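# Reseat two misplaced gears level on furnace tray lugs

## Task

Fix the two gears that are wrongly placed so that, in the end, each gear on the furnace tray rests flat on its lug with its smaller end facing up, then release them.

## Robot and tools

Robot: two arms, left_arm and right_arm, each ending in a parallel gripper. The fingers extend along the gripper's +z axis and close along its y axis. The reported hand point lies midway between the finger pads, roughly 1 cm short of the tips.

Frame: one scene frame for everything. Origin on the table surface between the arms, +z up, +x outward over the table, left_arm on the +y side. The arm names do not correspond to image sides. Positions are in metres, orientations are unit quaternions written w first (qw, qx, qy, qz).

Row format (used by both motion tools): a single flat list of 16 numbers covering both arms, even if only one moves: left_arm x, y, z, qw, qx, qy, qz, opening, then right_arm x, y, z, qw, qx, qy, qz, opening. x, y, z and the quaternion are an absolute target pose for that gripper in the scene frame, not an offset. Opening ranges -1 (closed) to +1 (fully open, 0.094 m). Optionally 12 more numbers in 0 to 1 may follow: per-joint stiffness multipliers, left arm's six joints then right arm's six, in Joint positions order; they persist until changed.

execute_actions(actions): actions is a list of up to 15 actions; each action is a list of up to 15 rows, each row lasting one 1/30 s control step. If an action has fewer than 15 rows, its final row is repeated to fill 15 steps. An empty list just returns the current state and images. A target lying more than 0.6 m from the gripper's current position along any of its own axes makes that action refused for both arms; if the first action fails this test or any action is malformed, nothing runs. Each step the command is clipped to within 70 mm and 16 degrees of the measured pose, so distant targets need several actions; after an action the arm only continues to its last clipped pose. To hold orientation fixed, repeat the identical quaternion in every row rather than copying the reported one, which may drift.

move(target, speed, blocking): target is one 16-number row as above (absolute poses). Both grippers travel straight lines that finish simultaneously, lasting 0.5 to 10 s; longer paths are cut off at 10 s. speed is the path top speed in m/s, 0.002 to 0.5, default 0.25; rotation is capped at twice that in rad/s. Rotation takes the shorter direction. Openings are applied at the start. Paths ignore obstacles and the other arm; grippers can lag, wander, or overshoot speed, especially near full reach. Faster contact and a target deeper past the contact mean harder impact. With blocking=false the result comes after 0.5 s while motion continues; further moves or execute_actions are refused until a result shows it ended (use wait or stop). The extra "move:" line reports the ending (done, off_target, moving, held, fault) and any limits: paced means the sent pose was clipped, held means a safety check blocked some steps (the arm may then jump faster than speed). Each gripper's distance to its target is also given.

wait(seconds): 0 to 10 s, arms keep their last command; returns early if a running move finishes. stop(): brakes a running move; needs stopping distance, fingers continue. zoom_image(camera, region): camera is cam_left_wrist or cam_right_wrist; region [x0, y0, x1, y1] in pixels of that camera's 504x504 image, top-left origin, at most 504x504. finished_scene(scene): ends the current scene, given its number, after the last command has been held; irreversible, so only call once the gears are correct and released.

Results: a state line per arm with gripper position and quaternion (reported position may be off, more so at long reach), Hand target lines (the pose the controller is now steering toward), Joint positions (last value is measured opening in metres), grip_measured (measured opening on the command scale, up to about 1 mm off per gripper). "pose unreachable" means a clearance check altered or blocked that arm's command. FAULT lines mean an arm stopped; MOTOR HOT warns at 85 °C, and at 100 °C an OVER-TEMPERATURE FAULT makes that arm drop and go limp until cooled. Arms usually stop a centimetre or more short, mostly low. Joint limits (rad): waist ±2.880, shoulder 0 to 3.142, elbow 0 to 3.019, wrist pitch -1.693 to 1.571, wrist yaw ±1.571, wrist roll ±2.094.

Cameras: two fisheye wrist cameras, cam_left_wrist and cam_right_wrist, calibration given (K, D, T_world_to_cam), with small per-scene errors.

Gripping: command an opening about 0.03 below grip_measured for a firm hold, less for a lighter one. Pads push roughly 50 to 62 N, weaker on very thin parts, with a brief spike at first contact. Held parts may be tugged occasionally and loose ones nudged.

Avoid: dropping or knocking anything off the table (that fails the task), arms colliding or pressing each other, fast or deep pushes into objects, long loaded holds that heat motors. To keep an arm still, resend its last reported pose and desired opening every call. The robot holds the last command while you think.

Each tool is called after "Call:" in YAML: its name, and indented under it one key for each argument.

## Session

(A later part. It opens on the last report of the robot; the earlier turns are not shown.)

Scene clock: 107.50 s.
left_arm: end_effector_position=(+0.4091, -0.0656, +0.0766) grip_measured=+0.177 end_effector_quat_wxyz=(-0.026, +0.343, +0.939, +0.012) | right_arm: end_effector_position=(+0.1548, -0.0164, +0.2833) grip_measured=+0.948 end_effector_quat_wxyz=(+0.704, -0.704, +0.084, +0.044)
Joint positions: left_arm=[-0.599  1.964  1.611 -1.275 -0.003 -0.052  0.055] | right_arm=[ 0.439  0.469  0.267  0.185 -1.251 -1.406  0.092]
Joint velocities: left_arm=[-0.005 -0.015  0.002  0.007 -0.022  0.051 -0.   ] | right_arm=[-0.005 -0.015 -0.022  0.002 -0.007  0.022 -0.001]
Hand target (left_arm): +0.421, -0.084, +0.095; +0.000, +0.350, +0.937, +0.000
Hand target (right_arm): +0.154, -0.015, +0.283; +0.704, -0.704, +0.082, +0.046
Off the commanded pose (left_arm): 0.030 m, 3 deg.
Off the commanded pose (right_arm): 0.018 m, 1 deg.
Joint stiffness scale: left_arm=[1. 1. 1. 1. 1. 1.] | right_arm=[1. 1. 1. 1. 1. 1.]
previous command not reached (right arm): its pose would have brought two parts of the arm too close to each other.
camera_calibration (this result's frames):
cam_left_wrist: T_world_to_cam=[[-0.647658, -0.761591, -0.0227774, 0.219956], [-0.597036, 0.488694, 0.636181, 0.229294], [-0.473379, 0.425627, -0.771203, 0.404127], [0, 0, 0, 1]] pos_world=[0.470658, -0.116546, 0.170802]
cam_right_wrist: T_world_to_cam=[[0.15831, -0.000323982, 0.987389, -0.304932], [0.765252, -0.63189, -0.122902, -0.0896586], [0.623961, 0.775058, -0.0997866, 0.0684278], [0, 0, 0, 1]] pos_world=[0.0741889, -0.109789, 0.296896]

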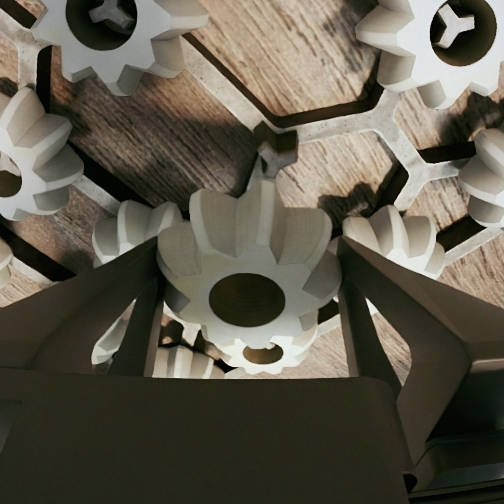

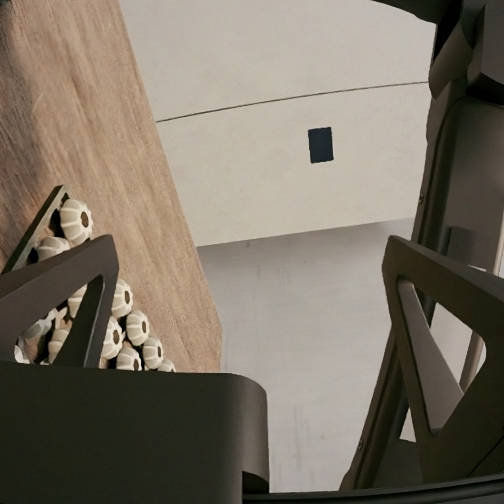

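Call:
execute_actions:
  actions:
    - [[0.4221,-0.0850,0.0947,0.0002,0.3502,0.9367,-0.0001,0.145,0.154,-0.015,0.283,0.704,-0.704,0.082,0.046,0.95],[0.4220,-0.0854,0.0936,0.0007,0.3502,0.9367,-0.0003,0.145,0.154,-0.015,0.283,0.704,-0.704,0.082,0.046,0.95],[0.4218,-0.0860,0.0920,0.0016,0.3502,0.9367,-0.0007,0.145,0.154,-0.015,0.283,0.704,-0.704,0.082,0.046,0.95],[0.4215,-0.0867,0.0899,0.0026,0.3502,0.9367,-0.0011,0.145,0.154,-0.015,0.283,0.704,-0.704,0.082,0.046,0.95],[0.4212,-0.0875,0.0875,0.0038,0.3502,0.9367,-0.0016,0.145,0.154,-0.015,0.283,0.704,-0.704,0.082,0.046,0.95],[0.4208,-0.0884,0.0849,0.0051,0.3502,0.9367,-0.0022,0.145,0.154,-0.015,0.283,0.704,-0.704,0.082,0.046,0.95],[0.4205,-0.0893,0.0822,0.0064,0.3502,0.9367,-0.0027,0.145,0.154,-0.015,0.283,0.704,-0.704,0.082,0.046,0.95],[0.4201,-0.0902,0.0796,0.0077,0.3502,0.9367,-0.0033,0.145,0.154,-0.015,0.283,0.704,-0.704,0.082,0.046,0.95],[0.4198,-0.0910,0.0772,0.0089,0.3502,0.9366,-0.0038,0.145,0.154,-0.015,0.283,0.704,-0.704,0.082,0.046,0.95],[0.4195,-0.0917,0.0751,0.0099,0.3502,0.9366,-0.0042,0.145,0.154,-0.015,0.283,0.704,-0.704,0.082,0.046,0.95],[0.4193,-0.0923,0.0735,0.0108,0.3502,0.9366,-0.0046,0.145,0.154,-0.015,0.283,0.704,-0.704,0.082,0.046,0.95],[0.4192,-0.0927,0.0724,0.0113,0.3502,0.9366,-0.0048,0.145,0.154,-0.015,0.283,0.704,-0.704,0.082,0.046,0.95],[0.4191,-0.0928,0.0720,0.0115,0.3502,0.9366,-0.0049,0.145,0.154,-0.015,0.283,0.704,-0.704,0.082,0.046,0.95]]

Call:
zoom_image:
  camera: "cam_left_wrist"
  region: [0, 0, 504, 200]

Call:
wait:
  seconds: 0

Scene clock: 111.93 s.
left_arm: end_effector_position=(+0.4148, -0.0816, +0.0725) grip_measured=+0.177 end_effector_quat_wxyz=(+0.000, +0.349, +0.937, +0.001) | right_arm: end_effector_position=(+0.1548, -0.0164, +0.2833) grip_measured=+0.948 end_effector_quat_wxyz=(+0.704, -0.704, +0.084, +0.044)
Joint positions: left_arm=[-0.612  1.971  1.611 -1.212 -0.002 -0.052  0.055] | right_arm=[ 0.439  0.469  0.267  0.185 -1.251 -1.406  0.092]
Joint velocities: left_arm=[-0.034  0.034 -0.012  0.032 -0.022 -0.037  0.   ] | right_arm=[-0.005 -0.024 -0.002 -0.007  0.007 -0.007 -0.001]
Hand target (left_arm): +0.419, -0.093, +0.072; +0.011, +0.351, +0.936, -0.005
Hand target (right_arm): +0.154, -0.015, +0.283; +0.704, -0.704, +0.082, +0.046
Off the commanded pose (left_arm): 0.012 m, 1 deg.
Off the commanded pose (right_arm): 0.002 m, 0 deg.
Joint stiffness scale: left_arm=[1. 1. 1. 1. 1. 1.] | right_arm=[1. 1. 1. 1. 1. 1.]
camera_calibration (this result's frames):
cam_left_wrist: T_world_to_cam=[[-0.656905, -0.753736, -0.0189272, 0.21552], [-0.615161, 0.52128, 0.591476, 0.256582], [-0.435951, 0.400187, -0.8061, 0.395444], [0, 0, 0, 1]] pos_world=[0.47181, -0.129557, 0.171085]
cam_right_wrist: T_world_to_cam=[[0.15831, -0.000323982, 0.987389, -0.304932], [0.765252, -0.63189, -0.122902, -0.0896586], [0.623961, 0.775058, -0.0997866, 0.0684278], [0, 0, 0, 1]] pos_world=[0.0741889, -0.109789, 0.296896]

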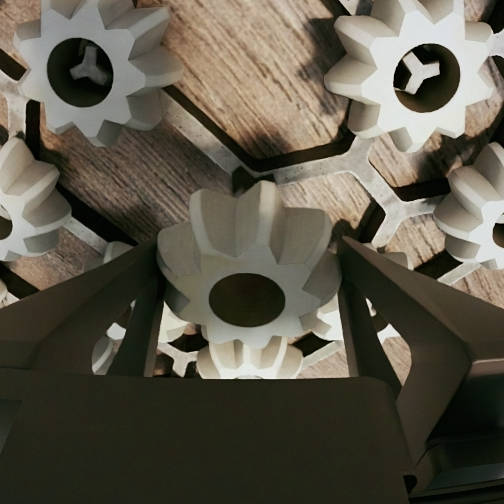

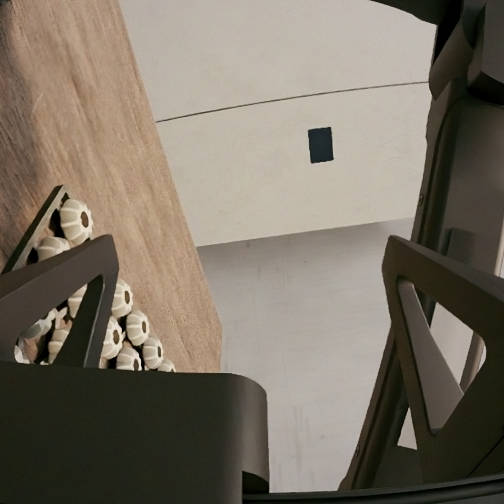

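Region (0, 0, 504, 200) of cam_left_wrist's 504x504 image, scaled by 1.000; it fills the top 200 rows of this view, and the rest is white.

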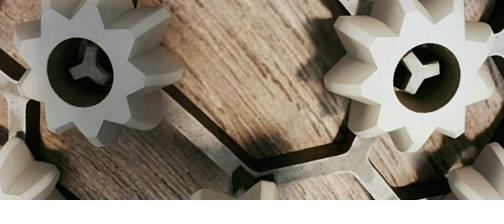

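Scene clock: 111.93 s.
left_arm: end_effector_position=(+0.4148, -0.0816, +0.0725) grip_measured=+0.177 end_effector_quat_wxyz=(+0.000, +0.349, +0.937, +0.001) | right_arm: end_effector_position=(+0.1548, -0.0164, +0.2833) grip_measured=+0.948 end_effector_quat_wxyz=(+0.704, -0.704, +0.084, +0.044)
Joint positions: left_arm=[-0.612  1.971  1.611 -1.212 -0.002 -0.052  0.055] | right_arm=[ 0.439  0.469  0.267  0.185 -1.251 -1.406  0.092]
Joint velocities: left_arm=[-0.034  0.034 -0.012  0.032 -0.022 -0.037  0.   ] | right_arm=[-0.005 -0.024 -0.002 -0.007  0.007 -0.007 -0.001]
Hand target (left_arm): +0.419, -0.093, +0.072; +0.011, +0.351, +0.936, -0.005
Hand target (right_arm): +0.154, -0.015, +0.283; +0.704, -0.704, +0.082, +0.046
Off the commanded pose (left_arm): 0.012 m, 1 deg.
Off the commanded pose (right_arm): 0.002 m, 0 deg.
Joint stiffness scale: left_arm=[1. 1. 1. 1. 1. 1.] | right_arm=[1. 1. 1. 1. 1. 1.]
camera_calibration (this result's frames):
cam_left_wrist: T_world_to_cam=[[-0.656905, -0.753736, -0.0189272, 0.21552], [-0.615161, 0.52128, 0.591476, 0.256582], [-0.435951, 0.400187, -0.8061, 0.395444], [0, 0, 0, 1]] pos_world=[0.47181, -0.129557, 0.171085]
cam_right_wrist: T_world_to_cam=[[0.15831, -0.000323982, 0.987389, -0.304932], [0.765252, -0.63189, -0.122902, -0.0896586], [0.623961, 0.775058, -0.0997866, 0.0684278], [0, 0, 0, 1]] pos_world=[0.0741889, -0.109789, 0.296896]

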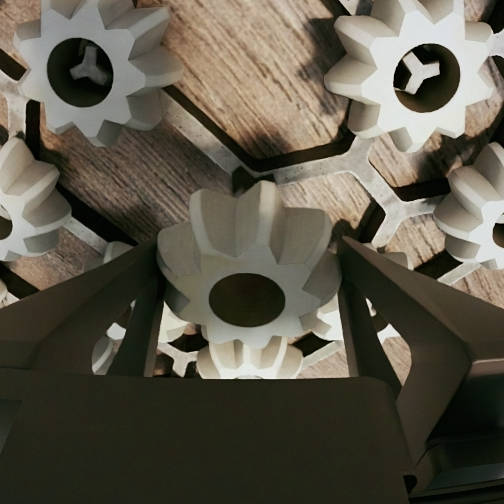

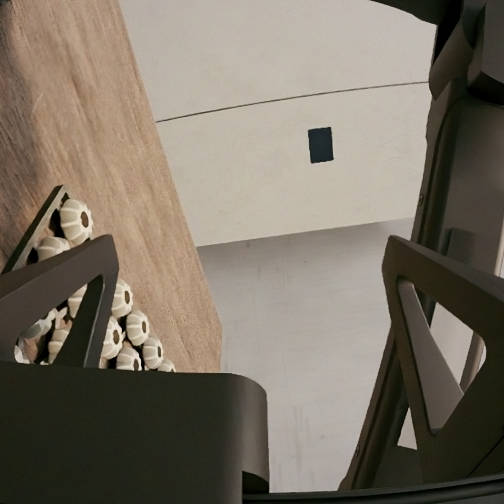

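Call:
execute_actions:
  actions: []

Scene clock: 112.07 s.
left_arm: end_effector_position=(+0.4138, -0.0827, +0.0699) grip_measured=+0.177 end_effector_quat_wxyz=(-0.002, +0.350, +0.937, +0.001) | right_arm: end_effector_position=(+0.1548, -0.0164, +0.2833) grip_measured=+0.948 end_effector_quat_wxyz=(+0.704, -0.704, +0.084, +0.044)
Joint positions: left_arm=[-0.614  1.975  1.611 -1.21  -0.001 -0.052  0.055] | right_arm=[ 0.439  0.469  0.267  0.185 -1.251 -1.406  0.092]
Joint velocities: left_arm=[-0.015  0.015 -0.002  0.007 -0.037 -0.037  0.001] | right_arm=[ 0.005  0.005  0.007 -0.002 -0.007  0.007  0.   ]
Hand target (left_arm): +0.419, -0.093, +0.072; +0.011, +0.351, +0.936, -0.005
Hand target (right_arm): +0.154, -0.015, +0.283; +0.704, -0.704, +0.082, +0.046
Off the commanded pose (left_arm): 0.012 m, 2 deg.
Off the commanded pose (right_arm): 0.002 m, 0 deg.
Joint stiffness scale: left_arm=[1. 1. 1. 1. 1. 1.] | right_arm=[1. 1. 1. 1. 1. 1.]
camera_calibration (this result's frames):
cam_left_wrist: T_world_to_cam=[[-0.658679, -0.752191, -0.0187104, 0.214905], [-0.612344, 0.521436, 0.594255, 0.256707], [-0.437237, 0.402881, -0.804059, 0.393949], [0, 0, 0, 1]] pos_world=[0.470996, -0.130921, 0.168229]
cam_right_wrist: T_world_to_cam=[[0.15831, -0.000323982, 0.987389, -0.304932], [0.765252, -0.63189, -0.122902, -0.0896586], [0.623961, 0.775058, -0.0997866, 0.0684278], [0, 0, 0, 1]] pos_world=[0.0741889, -0.109789, 0.296896]

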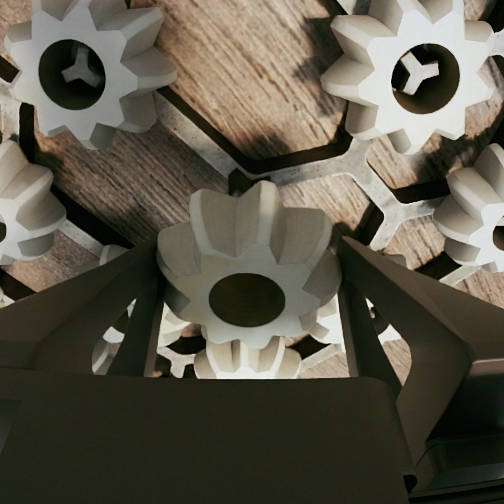

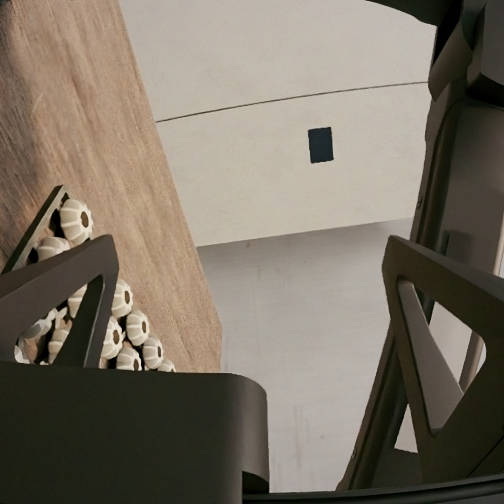

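Call:
execute_actions:
  actions: []

Call:
zoom_image:
  camera: "cam_left_wrist"
  region: [370, 20, 470, 120]

Call:
zoom_image:
  camera: "cam_left_wrist"
  region: [30, 20, 130, 120]

Scene clock: 112.27 s.
left_arm: end_effector_position=(+0.4138, -0.0826, +0.0693) grip_measured=+0.177 end_effector_quat_wxyz=(-0.002, +0.350, +0.937, +0.002) | right_arm: end_effector_position=(+0.1548, -0.0164, +0.2833) grip_measured=+0.948 end_effector_quat_wxyz=(+0.704, -0.704, +0.084, +0.044)
Joint positions: left_arm=[-0.614  1.976  1.611 -1.21  -0.001 -0.052  0.055] | right_arm=[ 0.439  0.469  0.267  0.185 -1.251 -1.406  0.092]
Joint velocities: left_arm=[-0.005 -0.005 -0.002 -0.002  0.066 -0.037 -0.001] | right_arm=[-0.005 -0.015  0.012  0.027 -0.037 -0.066 -0.002]
Hand target (left_arm): +0.419, -0.093, +0.072; +0.011, +0.351, +0.936, -0.005
Hand target (right_arm): +0.154, -0.015, +0.283; +0.704, -0.704, +0.082, +0.046
Off the commanded pose (left_arm): 0.012 m, 2 deg.
Off the commanded pose (right_arm): 0.002 m, 0 deg.
Joint stiffness scale: left_arm=[1. 1. 1. 1. 1. 1.] | right_arm=[1. 1. 1. 1. 1. 1.]
camera_calibration (this result's frames):
cam_left_wrist: T_world_to_cam=[[-0.658695, -0.752176, -0.018765, 0.214908], [-0.611854, 0.520964, 0.595173, 0.256732], [-0.437899, 0.403519, -0.803378, 0.393665], [0, 0, 0, 1]] pos_world=[0.471026, -0.130951, 0.167495]
cam_right_wrist: T_world_to_cam=[[0.15831, -0.000323982, 0.987389, -0.304932], [0.765252, -0.63189, -0.122902, -0.0896586], [0.623961, 0.775058, -0.0997866, 0.0684278], [0, 0, 0, 1]] pos_world=[0.0741889, -0.109789, 0.296896]

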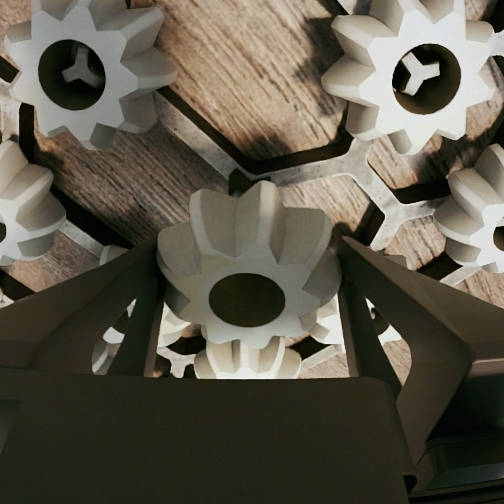

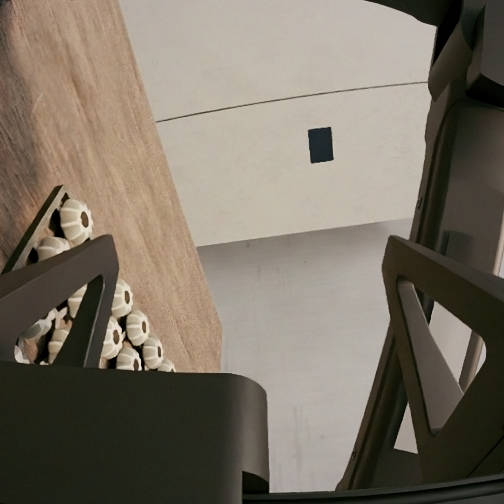

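Region (370, 20, 470, 120) of cam_left_wrist's 504x504 image, scaled by 5.040, with more detail than that image has.

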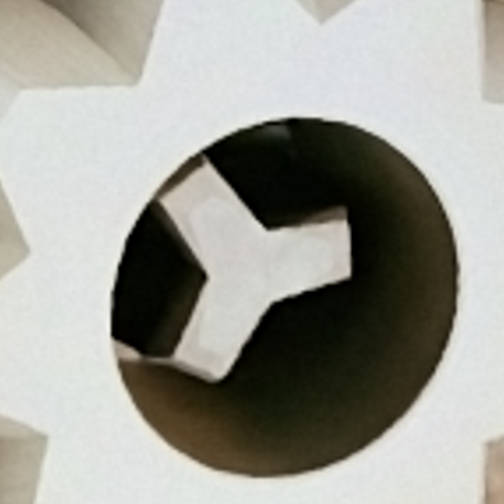

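Region (30, 20, 130, 120) of cam_left_wrist's 504x504 image, scaled by 5.040, with more detail than that image has.

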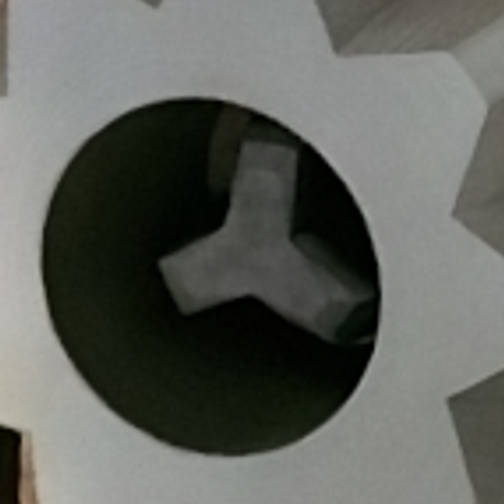

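Call:
execute_actions:
  actions:
    - [[0.4191,-0.0928,0.0712,0.0115,0.3502,0.9366,-0.0049,0.145,0.154,-0.015,0.283,0.704,-0.704,0.082,0.046,0.95],[0.4191,-0.0928,0.0702,0.0115,0.3502,0.9366,-0.0049,0.145,0.154,-0.015,0.283,0.704,-0.704,0.082,0.046,0.95],[0.4191,-0.0928,0.0691,0.0115,0.3502,0.9366,-0.0049,0.145,0.154,-0.015,0.283,0.704,-0.704,0.082,0.046,0.95],[0.4191,-0.0928,0.0680,0.0115,0.3502,0.9366,-0.0049,0.145,0.154,-0.015,0.283,0.704,-0.704,0.082,0.046,0.95],[0.4191,-0.0928,0.0669,0.0115,0.3502,0.9366,-0.0049,0.145,0.154,-0.015,0.283,0.704,-0.704,0.082,0.046,0.95],[0.4191,-0.0928,0.0658,0.0115,0.3502,0.9366,-0.0049,0.145,0.154,-0.015,0.283,0.704,-0.704,0.082,0.046,0.95],[0.4191,-0.0928,0.0647,0.0115,0.3502,0.9366,-0.0049,0.145,0.154,-0.015,0.283,0.704,-0.704,0.082,0.046,0.95],[0.4191,-0.0928,0.0636,0.0115,0.3502,0.9366,-0.0049,0.145,0.154,-0.015,0.283,0.704,-0.704,0.082,0.046,0.95],[0.4191,-0.0928,0.0625,0.0115,0.3502,0.9366,-0.0049,0.145,0.154,-0.015,0.283,0.704,-0.704,0.082,0.046,0.95],[0.4191,-0.0928,0.0614,0.0115,0.3502,0.9366,-0.0049,0.145,0.154,-0.015,0.283,0.704,-0.704,0.082,0.046,0.95],[0.4191,-0.0928,0.0603,0.0115,0.3502,0.9366,-0.0049,0.145,0.154,-0.015,0.283,0.704,-0.704,0.082,0.046,0.95],[0.4191,-0.0928,0.0592,0.0115,0.3502,0.9366,-0.0049,0.145,0.154,-0.015,0.283,0.704,-0.704,0.082,0.046,0.95],[0.4191,-0.0928,0.0582,0.0115,0.3502,0.9366,-0.0049,0.145,0.154,-0.015,0.283,0.704,-0.704,0.082,0.046,0.95],[0.4191,-0.0928,0.0575,0.0115,0.3502,0.9366,-0.0049,0.145,0.154,-0.015,0.283,0.704,-0.704,0.082,0.046,0.95],[0.4191,-0.0928,0.0570,0.0115,0.3502,0.9366,-0.0049,0.145,0.154,-0.015,0.283,0.704,-0.704,0.082,0.046,0.95]]

Scene clock: 116.27 s.
left_arm: end_effector_position=(+0.4185, -0.0871, +0.0638) grip_measured=+0.177 end_effector_quat_wxyz=(+0.007, +0.350, +0.937, -0.002) | right_arm: end_effector_position=(+0.1548, -0.0164, +0.2833) grip_measured=+0.948 end_effector_quat_wxyz=(+0.704, -0.704, +0.084, +0.044)
Joint positions: left_arm=[-0.614  1.986  1.61  -1.18  -0.001 -0.052  0.055] | right_arm=[ 0.439  0.469  0.267  0.185 -1.251 -1.406  0.092]
Joint velocities: left_arm=[-0.015  0.034 -0.012  0.061 -0.081 -0.022  0.   ] | right_arm=[-0.005 -0.024  0.012 -0.017 -0.022 -0.007 -0.001]
Hand target (left_arm): +0.419, -0.093, +0.057; +0.011, +0.350, +0.937, -0.005
Hand target (right_arm): +0.154, -0.015, +0.283; +0.704, -0.704, +0.082, +0.046
Off the commanded pose (left_arm): 0.009 m, 1 deg.
Off the commanded pose (right_arm): 0.002 m, 0 deg.
Joint stiffness scale: left_arm=[1. 1. 1. 1. 1. 1.] | right_arm=[1. 1. 1. 1. 1. 1.]
camera_calibration (this result's frames):
cam_left_wrist: T_world_to_cam=[[-0.658428, -0.752433, -0.0177957, 0.214298], [-0.620399, 0.5292, 0.578836, 0.270559], [-0.426118, 0.392163, -0.81525, 0.388001], [0, 0, 0, 1]] pos_world=[0.474288, -0.134095, 0.163522]
cam_right_wrist: T_world_to_cam=[[0.15831, -0.000323982, 0.987389, -0.304932], [0.765252, -0.63189, -0.122902, -0.0896586], [0.623961, 0.775058, -0.0997866, 0.0684278], [0, 0, 0, 1]] pos_world=[0.0741889, -0.109789, 0.296896]

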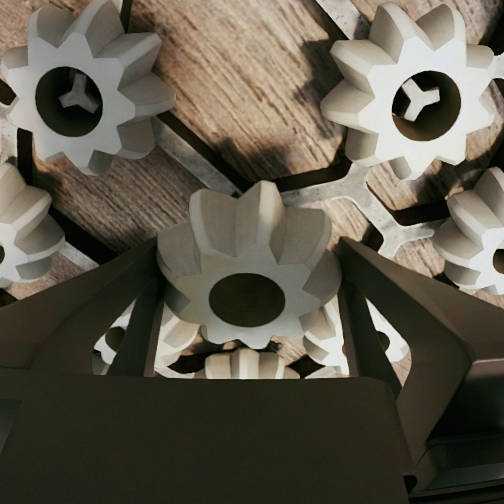

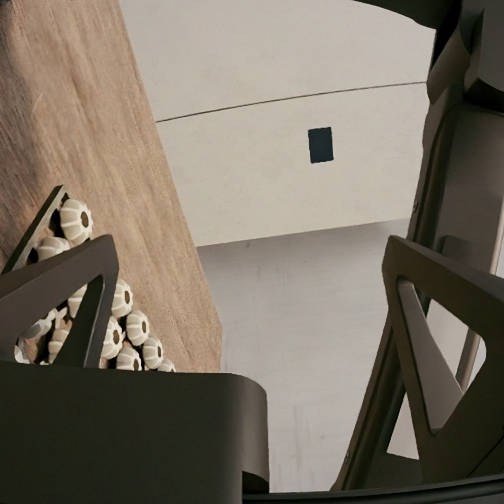

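Call:
execute_actions:
  actions: []

Scene clock: 116.57 s.
left_arm: end_effector_position=(+0.4174, -0.0861, +0.0590) grip_measured=+0.177 end_effector_quat_wxyz=(+0.004, +0.350, +0.937, -0.001) | right_arm: end_effector_position=(+0.1548, -0.0164, +0.2833) grip_measured=+0.948 end_effector_quat_wxyz=(+0.704, -0.704, +0.084, +0.044)
Joint positions: left_arm=[-0.614  1.991  1.605 -1.177 -0.001 -0.052  0.055] | right_arm=[ 0.439  0.469  0.267  0.185 -1.251 -1.406  0.092]
Joint velocities: left_arm=[-0.005 -0.015 -0.012  0.012  0.007  0.007 -0.001] | right_arm=[-0.005 -0.015  0.007 -0.017  0.007  0.022 -0.   ]
Hand target (left_arm): +0.419, -0.093, +0.057; +0.011, +0.350, +0.937, -0.005
Hand target (right_arm): +0.154, -0.015, +0.283; +0.704, -0.704, +0.082, +0.046
Off the commanded pose (left_arm): 0.007 m, 1 deg.
Off the commanded pose (right_arm): 0.002 m, 0 deg.
Joint stiffness scale: left_arm=[1. 1. 1. 1. 1. 1.] | right_arm=[1. 1. 1. 1. 1. 1.]
camera_calibration (this result's frames):
cam_left_wrist: T_world_to_cam=[[-0.658522, -0.752343, -0.018144, 0.214353], [-0.617363, 0.526274, 0.584721, 0.27023], [-0.430361, 0.396253, -0.811032, 0.38505], [0, 0, 0, 1]] pos_world=[0.473697, -0.133525, 0.158168]
cam_right_wrist: T_world_to_cam=[[0.15831, -0.000323982, 0.987389, -0.304932], [0.765252, -0.63189, -0.122902, -0.0896586], [0.623961, 0.775058, -0.0997866, 0.0684278], [0, 0, 0, 1]] pos_world=[0.0741889, -0.109789, 0.296896]

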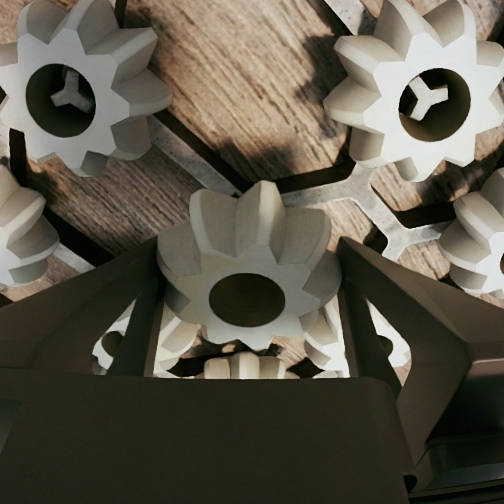

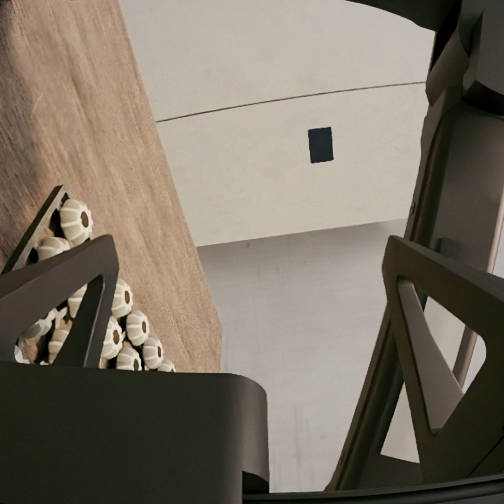

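Call:
zoom_image:
  camera: "cam_left_wrist"
  region: [380, 50, 480, 150]

Call:
zoom_image:
  camera: "cam_left_wrist"
  region: [20, 50, 120, 150]

Region (380, 50, 480, 150) of cam_left_wrist's 504x504 image, scaled by 5.040, with more detail than that image has.

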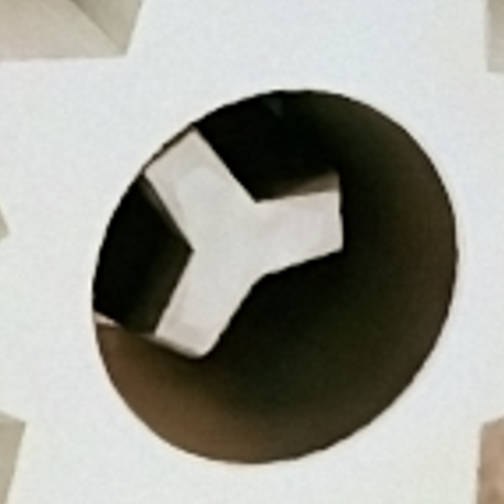

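Region (20, 50, 120, 150) of cam_left_wrist's 504x504 image, scaled by 5.040, with more detail than that image has.

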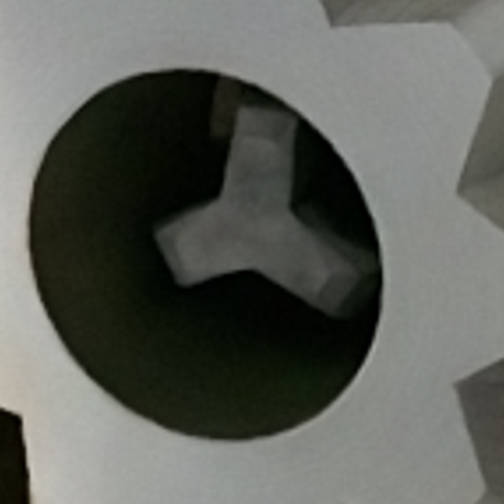

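Call:
execute_actions:
  actions:
    - [[0.4188,-0.0925,0.0563,0.0107,0.3502,0.9366,-0.0046,0.145,0.154,-0.015,0.283,0.704,-0.704,0.082,0.046,0.95],[0.4185,-0.0922,0.0555,0.0099,0.3502,0.9366,-0.0042,0.145,0.154,-0.015,0.283,0.704,-0.704,0.082,0.046,0.95],[0.4182,-0.0919,0.0547,0.0091,0.3502,0.9366,-0.0039,0.145,0.154,-0.015,0.283,0.704,-0.704,0.082,0.046,0.95],[0.4178,-0.0915,0.0539,0.0082,0.3502,0.9367,-0.0035,0.145,0.154,-0.015,0.283,0.704,-0.704,0.082,0.046,0.95],[0.4175,-0.0912,0.0531,0.0074,0.3502,0.9367,-0.0032,0.145,0.154,-0.015,0.283,0.704,-0.704,0.082,0.046,0.95],[0.4172,-0.0909,0.0523,0.0066,0.3502,0.9367,-0.0028,0.145,0.154,-0.015,0.283,0.704,-0.704,0.082,0.046,0.95],[0.4172,-0.0909,0.0514,0.0066,0.3502,0.9367,-0.0028,0.145,0.154,-0.015,0.283,0.704,-0.704,0.082,0.046,0.95],[0.4172,-0.0909,0.0505,0.0066,0.3502,0.9367,-0.0028,0.145,0.154,-0.015,0.283,0.704,-0.704,0.082,0.046,0.95],[0.4172,-0.0909,0.0496,0.0066,0.3502,0.9367,-0.0028,0.145,0.154,-0.015,0.283,0.704,-0.704,0.082,0.046,0.95],[0.4172,-0.0909,0.0487,0.0066,0.3502,0.9367,-0.0028,0.145,0.154,-0.015,0.283,0.704,-0.704,0.082,0.046,0.95],[0.4172,-0.0909,0.0478,0.0066,0.3502,0.9367,-0.0028,0.145,0.154,-0.015,0.283,0.704,-0.704,0.082,0.046,0.95],[0.4172,-0.0909,0.0469,0.0066,0.3502,0.9367,-0.0028,0.145,0.154,-0.015,0.283,0.704,-0.704,0.082,0.046,0.95],[0.4172,-0.0909,0.0460,0.0066,0.3502,0.9367,-0.0028,0.145,0.154,-0.015,0.283,0.704,-0.704,0.082,0.046,0.95],[0.4172,-0.0909,0.0450,0.0066,0.3502,0.9367,-0.0028,0.145,0.154,-0.015,0.283,0.704,-0.704,0.082,0.046,0.95],[0.4172,-0.0909,0.0440,0.0066,0.3502,0.9367,-0.0028,0.145,0.154,-0.015,0.283,0.704,-0.704,0.082,0.046,0.95]]
    - [[0.4172,-0.0909,0.0430,0.0066,0.3502,0.9367,-0.0028,0.145,0.154,-0.015,0.283,0.704,-0.704,0.082,0.046,0.95],[0.4172,-0.0909,0.0420,0.0066,0.3502,0.9367,-0.0028,0.145,0.154,-0.015,0.283,0.704,-0.704,0.082,0.046,0.95],[0.4172,-0.0909,0.0410,0.0066,0.3502,0.9367,-0.0028,0.145,0.154,-0.015,0.283,0.704,-0.704,0.082,0.046,0.95],[0.4172,-0.0909,0.0400,0.0066,0.3502,0.9367,-0.0028,0.145,0.154,-0.015,0.283,0.704,-0.704,0.082,0.046,0.95],[0.4172,-0.0909,0.0390,0.0066,0.3502,0.9367,-0.0028,0.145,0.154,-0.015,0.283,0.704,-0.704,0.082,0.046,0.95],[0.4172,-0.0909,0.0380,0.0066,0.3502,0.9367,-0.0028,0.145,0.154,-0.015,0.283,0.704,-0.704,0.082,0.046,0.95],[0.4172,-0.0909,0.0370,0.0066,0.3502,0.9367,-0.0028,0.145,0.154,-0.015,0.283,0.704,-0.704,0.082,0.046,0.95],[0.4172,-0.0909,0.0360,0.0066,0.3502,0.9367,-0.0028,0.145,0.154,-0.015,0.283,0.704,-0.704,0.082,0.046,0.95],[0.4172,-0.0909,0.0351,0.0066,0.3502,0.9367,-0.0028,0.145,0.154,-0.015,0.283,0.704,-0.704,0.082,0.046,0.95],[0.4172,-0.0909,0.0342,0.0066,0.3502,0.9367,-0.0028,0.145,0.154,-0.015,0.283,0.704,-0.704,0.082,0.046,0.95],[0.4172,-0.0909,0.0333,0.0066,0.3502,0.9367,-0.0028,0.145,0.154,-0.015,0.283,0.704,-0.704,0.082,0.046,0.95],[0.4172,-0.0909,0.0325,0.0066,0.3502,0.9367,-0.0028,0.145,0.154,-0.015,0.283,0.704,-0.704,0.082,0.046,0.95],[0.4172,-0.0909,0.0317,0.0066,0.3502,0.9367,-0.0028,0.145,0.154,-0.015,0.283,0.704,-0.704,0.082,0.046,0.95],[0.4172,-0.0909,0.0310,0.0066,0.3502,0.9367,-0.0028,0.145,0.154,-0.015,0.283,0.704,-0.704,0.082,0.046,0.95],[0.4172,-0.0909,0.0304,0.0066,0.3502,0.9367,-0.0028,0.145,0.154,-0.015,0.283,0.704,-0.704,0.082,0.046,0.95]]

Scene clock: 120.03 s.
left_arm: end_effector_position=(+0.4160, -0.0848, +0.0354) grip_measured=+0.177 end_effector_quat_wxyz=(+0.001, +0.350, +0.937, +0.000) | right_arm: end_effector_position=(+0.1548, -0.0164, +0.2833) grip_measured=+0.948 end_effector_quat_wxyz=(+0.704, -0.704, +0.084, +0.044)
Joint positions: left_arm=[-0.614  2.016  1.578 -1.133 -0.001 -0.052  0.055] | right_arm=[ 0.439  0.469  0.267  0.185 -1.251 -1.406  0.092]
Joint velocities: left_arm=[-0.005  0.034 -0.027  0.037 -0.007  0.022 -0.001] | right_arm=[ 0.005  0.024  0.012  0.002 -0.022  0.037 -0.002]
Hand target (left_arm): +0.417, -0.091, +0.030; +0.006, +0.350, +0.937, -0.003
Hand target (right_arm): +0.154, -0.015, +0.283; +0.704, -0.704, +0.082, +0.046
Off the commanded pose (left_arm): 0.008 m, 1 deg.
Off the commanded pose (right_arm): 0.002 m, 0 deg.
Joint stiffness scale: left_arm=[1. 1. 1. 1. 1. 1.] | right_arm=[1. 1. 1. 1. 1. 1.]
camera_calibration (this result's frames):
cam_left_wrist: T_world_to_cam=[[-0.658618, -0.75225, -0.0184914, 0.214075], [-0.614297, 0.523318, 0.590574, 0.280784], [-0.434583, 0.400322, -0.806772, 0.366727], [0, 0, 0, 1]] pos_world=[0.472851, -0.13271, 0.134]
cam_right_wrist: T_world_to_cam=[[0.15831, -0.000323982, 0.987389, -0.304932], [0.765252, -0.63189, -0.122902, -0.0896586], [0.623961, 0.775058, -0.0997866, 0.0684278], [0, 0, 0, 1]] pos_world=[0.0741889, -0.109789, 0.296896]

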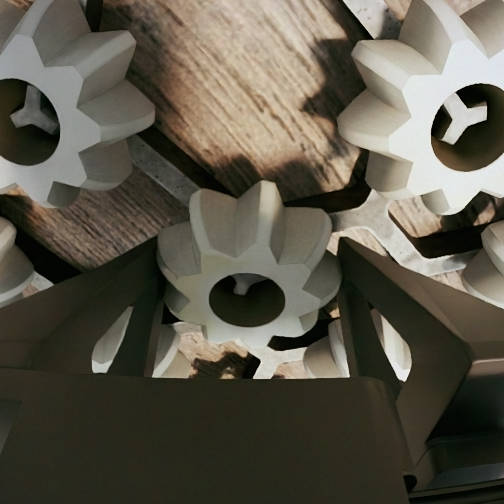

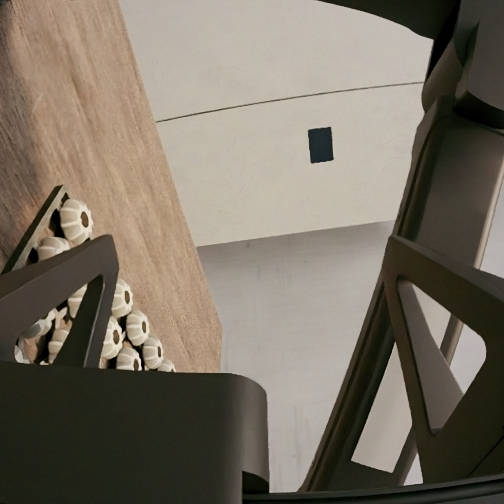

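The lug is in the bore. Checking the settled state.

Call:
execute_actions:
  actions: []

Scene clock: 120.17 s.
left_arm: end_effector_position=(+0.4158, -0.0846, +0.0333) grip_measured=+0.177 end_effector_quat_wxyz=(-0.000, +0.350, +0.937, +0.001) | right_arm: end_effector_position=(+0.1548, -0.0164, +0.2833) grip_measured=+0.948 end_effector_quat_wxyz=(+0.704, -0.704, +0.084, +0.044)
Joint positions: left_arm=[-0.614  2.018  1.577 -1.13  -0.001 -0.052  0.055] | right_arm=[ 0.439  0.469  0.267  0.185 -1.251 -1.406  0.092]
Joint velocities: left_arm=[-0.015  0.015 -0.002  0.012  0.022  0.037  0.   ] | right_arm=[-0.005 -0.005 -0.007  0.002 -0.066 -0.022  0.001]
Hand target (left_arm): +0.417, -0.091, +0.030; +0.006, +0.350, +0.937, -0.003
Hand target (right_arm): +0.154, -0.015, +0.283; +0.704, -0.704, +0.082, +0.046
Off the commanded pose (left_arm): 0.007 m, 1 deg.
Off the commanded pose (right_arm): 0.002 m, 0 deg.
Joint stiffness scale: left_arm=[1. 1. 1. 1. 1. 1.] | right_arm=[1. 1. 1. 1. 1. 1.]
camera_calibration (this result's frames):
cam_left_wrist: T_world_to_cam=[[-0.658638, -0.752231, -0.0185645, 0.214061], [-0.613647, 0.522692, 0.591802, 0.28145], [-0.435468, 0.401176, -0.805869, 0.365351], [0, 0, 0, 1]] pos_world=[0.472799, -0.132659, 0.131836]
cam_right_wrist: T_world_to_cam=[[0.15831, -0.000323982, 0.987389, -0.304932], [0.765252, -0.63189, -0.122902, -0.0896586], [0.623961, 0.775058, -0.0997866, 0.0684278], [0, 0, 0, 1]] pos_world=[0.0741889, -0.109789, 0.296896]

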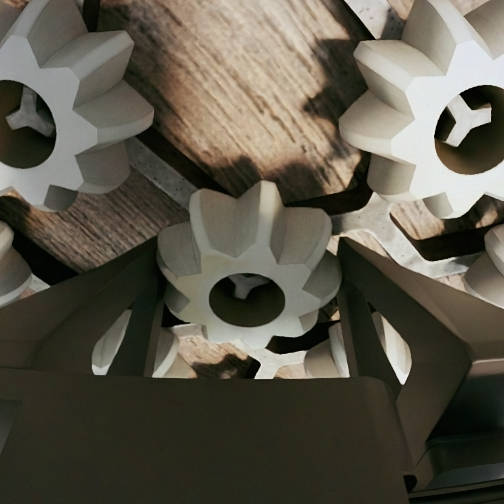

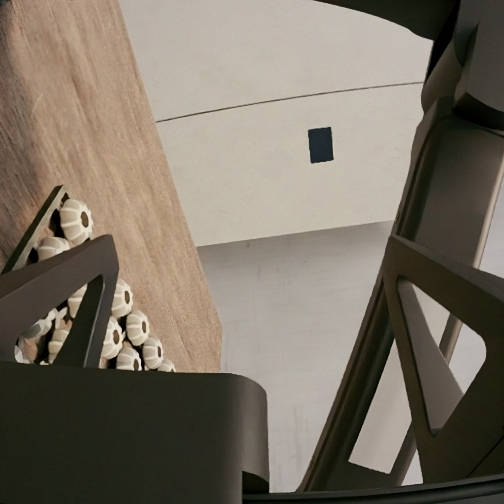

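Call:
execute_actions:
  actions:
    - [[0.4172,-0.0909,0.0304,0.0066,0.3502,0.9367,-0.0028,0.16,0.154,-0.015,0.283,0.704,-0.704,0.082,0.046,0.95],[0.4172,-0.0909,0.0304,0.0066,0.3502,0.9367,-0.0028,0.18,0.154,-0.015,0.283,0.704,-0.704,0.082,0.046,0.95],[0.4172,-0.0909,0.0304,0.0066,0.3502,0.9367,-0.0028,0.21,0.154,-0.015,0.283,0.704,-0.704,0.082,0.046,0.95],[0.4172,-0.0909,0.0304,0.0066,0.3502,0.9367,-0.0028,0.25,0.154,-0.015,0.283,0.704,-0.704,0.082,0.046,0.95],[0.4172,-0.0909,0.0304,0.0066,0.3502,0.9367,-0.0028,0.31,0.154,-0.015,0.283,0.704,-0.704,0.082,0.046,0.95],[0.4183,-0.0919,0.0334,0.0089,0.3502,0.9366,-0.0038,0.38,0.154,-0.015,0.283,0.704,-0.704,0.082,0.046,0.95],[0.4194,-0.0930,0.0364,0.0112,0.3502,0.9366,-0.0048,0.46,0.154,-0.015,0.283,0.704,-0.704,0.082,0.046,0.95],[0.4204,-0.0940,0.0394,0.0135,0.3502,0.9366,-0.0057,0.55,0.154,-0.015,0.283,0.704,-0.704,0.082,0.046,0.95],[0.4215,-0.0951,0.0424,0.0158,0.3501,0.9365,-0.0067,0.55,0.154,-0.015,0.283,0.704,-0.704,0.082,0.046,0.95],[0.4226,-0.0961,0.0454,0.0181,0.3501,0.9365,-0.0077,0.55,0.154,-0.015,0.283,0.704,-0.704,0.082,0.046,0.95],[0.4237,-0.0971,0.0484,0.0204,0.3501,0.9364,-0.0087,0.55,0.154,-0.015,0.283,0.704,-0.704,0.082,0.046,0.95],[0.4248,-0.0982,0.0514,0.0227,0.3501,0.9364,-0.0097,0.55,0.154,-0.015,0.283,0.704,-0.704,0.082,0.046,0.95],[0.4258,-0.0992,0.0544,0.0250,0.3501,0.9363,-0.0106,0.55,0.154,-0.015,0.283,0.704,-0.704,0.082,0.046,0.95],[0.4269,-0.1003,0.0574,0.0273,0.3500,0.9363,-0.0116,0.55,0.154,-0.015,0.283,0.704,-0.704,0.082,0.046,0.95],[0.4280,-0.1013,0.0604,0.0296,0.3500,0.9362,-0.0126,0.55,0.154,-0.015,0.283,0.704,-0.704,0.082,0.046,0.95]]
    - [[0.4280,-0.1013,0.0636,0.0296,0.3500,0.9362,-0.0126,0.55,0.154,-0.015,0.283,0.704,-0.704,0.082,0.046,0.95],[0.4280,-0.1013,0.0670,0.0296,0.3500,0.9362,-0.0126,0.55,0.154,-0.015,0.283,0.704,-0.704,0.082,0.046,0.95],[0.4280,-0.1013,0.0705,0.0296,0.3500,0.9362,-0.0126,0.55,0.154,-0.015,0.283,0.704,-0.704,0.082,0.046,0.95],[0.4280,-0.1013,0.0740,0.0296,0.3500,0.9362,-0.0126,0.55,0.154,-0.015,0.283,0.704,-0.704,0.082,0.046,0.95],[0.4280,-0.1013,0.0775,0.0296,0.3500,0.9362,-0.0126,0.55,0.154,-0.015,0.283,0.704,-0.704,0.082,0.046,0.95],[0.4280,-0.1013,0.0810,0.0296,0.3500,0.9362,-0.0126,0.55,0.154,-0.015,0.283,0.704,-0.704,0.082,0.046,0.95],[0.4280,-0.1013,0.0845,0.0296,0.3500,0.9362,-0.0126,0.55,0.154,-0.015,0.283,0.704,-0.704,0.082,0.046,0.95],[0.4280,-0.1013,0.0880,0.0296,0.3500,0.9362,-0.0126,0.55,0.154,-0.015,0.283,0.704,-0.704,0.082,0.046,0.95],[0.4280,-0.1013,0.0915,0.0296,0.3500,0.9362,-0.0126,0.55,0.154,-0.015,0.283,0.704,-0.704,0.082,0.046,0.95],[0.4280,-0.1013,0.0950,0.0296,0.3500,0.9362,-0.0126,0.55,0.154,-0.015,0.283,0.704,-0.704,0.082,0.046,0.95],[0.4280,-0.1013,0.0983,0.0296,0.3500,0.9362,-0.0126,0.55,0.154,-0.015,0.283,0.704,-0.704,0.082,0.046,0.95],[0.4280,-0.1013,0.1012,0.0296,0.3500,0.9362,-0.0126,0.55,0.154,-0.015,0.283,0.704,-0.704,0.082,0.046,0.95],[0.4280,-0.1013,0.1035,0.0296,0.3500,0.9362,-0.0126,0.55,0.154,-0.015,0.283,0.704,-0.704,0.082,0.046,0.95],[0.4280,-0.1013,0.1050,0.0296,0.3500,0.9362,-0.0126,0.55,0.154,-0.015,0.283,0.704,-0.704,0.082,0.046,0.95],[0.4280,-0.1013,0.1058,0.0296,0.3500,0.9362,-0.0126,0.55,0.154,-0.015,0.283,0.704,-0.704,0.082,0.046,0.95]]

Scene clock: 123.20 s.
left_arm: end_effector_position=(+0.4150, -0.0838, +0.0553) grip_measured=+0.548 end_effector_quat_wxyz=(-0.009, +0.350, +0.937, +0.004) | right_arm: end_effector_position=(+0.1548, -0.0164, +0.2833) grip_measured=+0.948 end_effector_quat_wxyz=(+0.704, -0.704, +0.084, +0.044)
Joint positions: left_arm=[-0.614  2.003  1.614 -1.202 -0.001 -0.052  0.073] | right_arm=[ 0.439  0.469  0.267  0.185 -1.251 -1.406  0.092]
Joint velocities: left_arm=[ 0.015 -0.112  0.139 -0.12   0.037 -0.037 -0.001] | right_arm=[-0.015 -0.005  0.002  0.007 -0.037  0.037 -0.001]
Hand target (left_arm): +0.426, -0.099, +0.106; +0.030, +0.351, +0.936, -0.013
Hand target (right_arm): +0.154, -0.015, +0.283; +0.704, -0.704, +0.082, +0.046
Off the commanded pose (left_arm): 0.055 m, 5 deg.
Off the commanded pose (right_arm): 0.002 m, 0 deg.
Joint stiffness scale: left_arm=[1. 1. 1. 1. 1. 1.] | right_arm=[1. 1. 1. 1. 1. 1.]
camera_calibration (this result's frames):
cam_left_wrist: T_world_to_cam=[[-0.658894, -0.751984, -0.0194554, 0.214703], [-0.605582, 0.514918, 0.606737, 0.262642], [-0.446239, 0.411557, -0.794664, 0.387067], [0, 0, 0, 1]] pos_world=[0.473242, -0.133086, 0.152411]
cam_right_wrist: T_world_to_cam=[[0.15831, -0.000323982, 0.987389, -0.304932], [0.765252, -0.63189, -0.122902, -0.0896586], [0.623961, 0.775058, -0.0997866, 0.0684278], [0, 0, 0, 1]] pos_world=[0.0741889, -0.109789, 0.296896]

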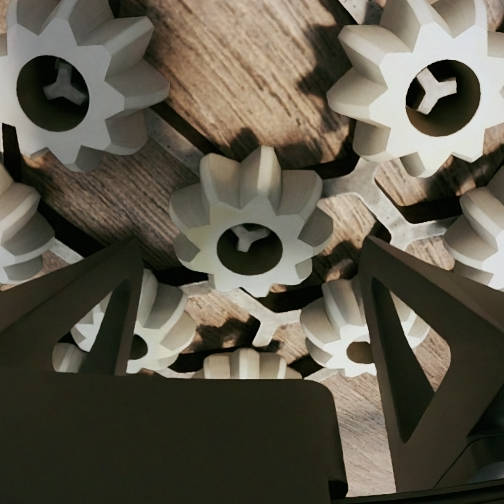

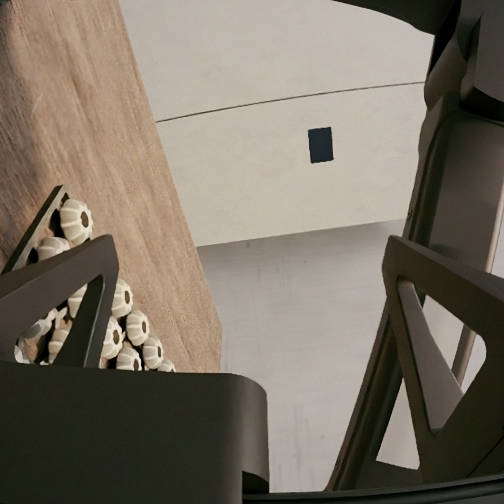

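Call:
execute_actions:
  actions: []

Call:
zoom_image:
  camera: "cam_left_wrist"
  region: [130, 90, 380, 340]

Scene clock: 123.43 s.
left_arm: end_effector_position=(+0.4179, -0.0866, +0.0700) grip_measured=+0.548 end_effector_quat_wxyz=(+0.002, +0.350, +0.937, -0.000) | right_arm: end_effector_position=(+0.1548, -0.0164, +0.2833) grip_measured=+0.948 end_effector_quat_wxyz=(+0.704, -0.704, +0.084, +0.044)
Joint positions: left_arm=[-0.614  1.985  1.626 -1.209 -0.001 -0.052  0.073] | right_arm=[ 0.439  0.469  0.267  0.185 -1.251 -1.406  0.092]
Joint velocities: left_arm=[-0.005 -0.015 -0.007 -0.007 -0.066 -0.051 -0.   ] | right_arm=[-0.015 -0.024  0.012  0.012  0.007  0.051  0.   ]
Hand target (left_arm): +0.426, -0.099, +0.106; +0.030, +0.351, +0.936, -0.013
Hand target (right_arm): +0.154, -0.015, +0.283; +0.704, -0.704, +0.082, +0.046
Off the commanded pose (left_arm): 0.040 m, 3 deg.
Off the commanded pose (right_arm): 0.002 m, 0 deg.
Joint stiffness scale: left_arm=[1. 1. 1. 1. 1. 1.] | right_arm=[1. 1. 1. 1. 1. 1.]
camera_calibration (this result's frames):
cam_left_wrist: T_world_to_cam=[[-0.658582, -0.752285, -0.0183636, 0.214564], [-0.61543, 0.524411, 0.588421, 0.26316], [-0.43303, 0.398825, -0.808346, 0.395483], [0, 0, 0, 1]] pos_world=[0.474521, -0.134319, 0.168779]
cam_right_wrist: T_world_to_cam=[[0.15831, -0.000323982, 0.987389, -0.304932], [0.765252, -0.63189, -0.122902, -0.0896586], [0.623961, 0.775058, -0.0997866, 0.0684278], [0, 0, 0, 1]] pos_world=[0.0741889, -0.109789, 0.296896]

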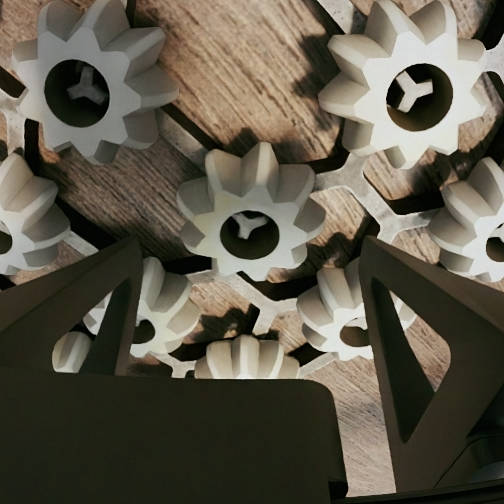

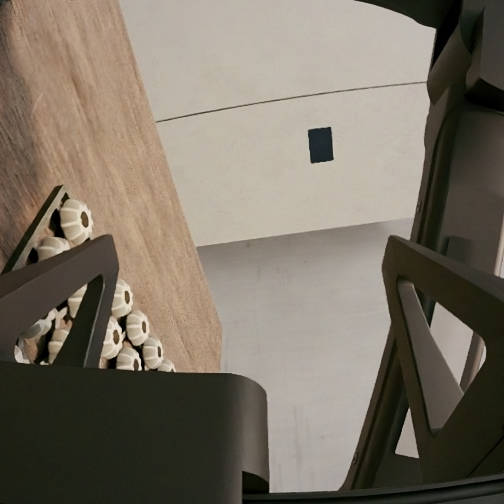

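Region (130, 90, 380, 340) of cam_left_wrist's 504x504 image, scaled by 2.016, with more detail than that image has.

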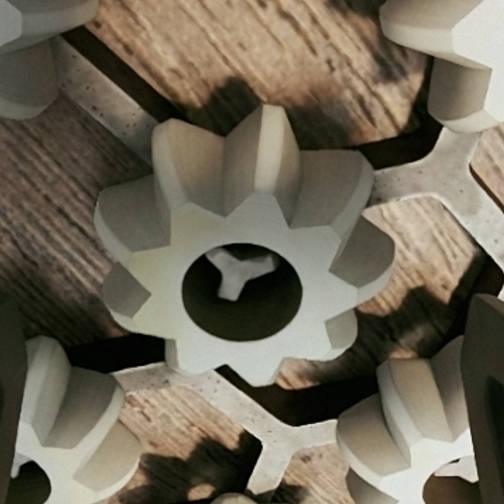

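Call:
zoom_image:
  camera: "cam_right_wrist"
  region: [0, 170, 210, 380]

Region (0, 170, 210, 380) of cam_right_wrist's 504x504 image, scaled by 2.400, with more detail than that image has.

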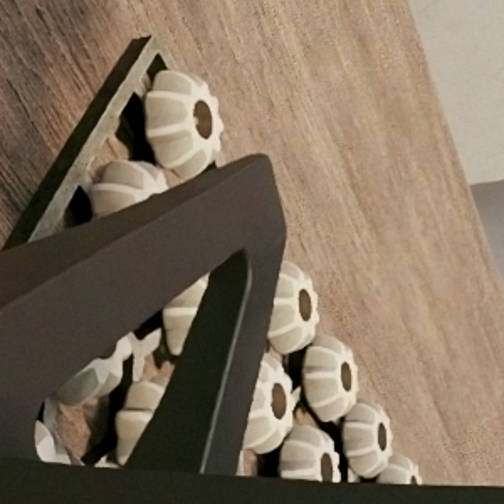

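Both gears are seated and released, and the fingers are clear of the tray.

Call:
finished_scene:
  scene: 2

The scene is finished: the task was done.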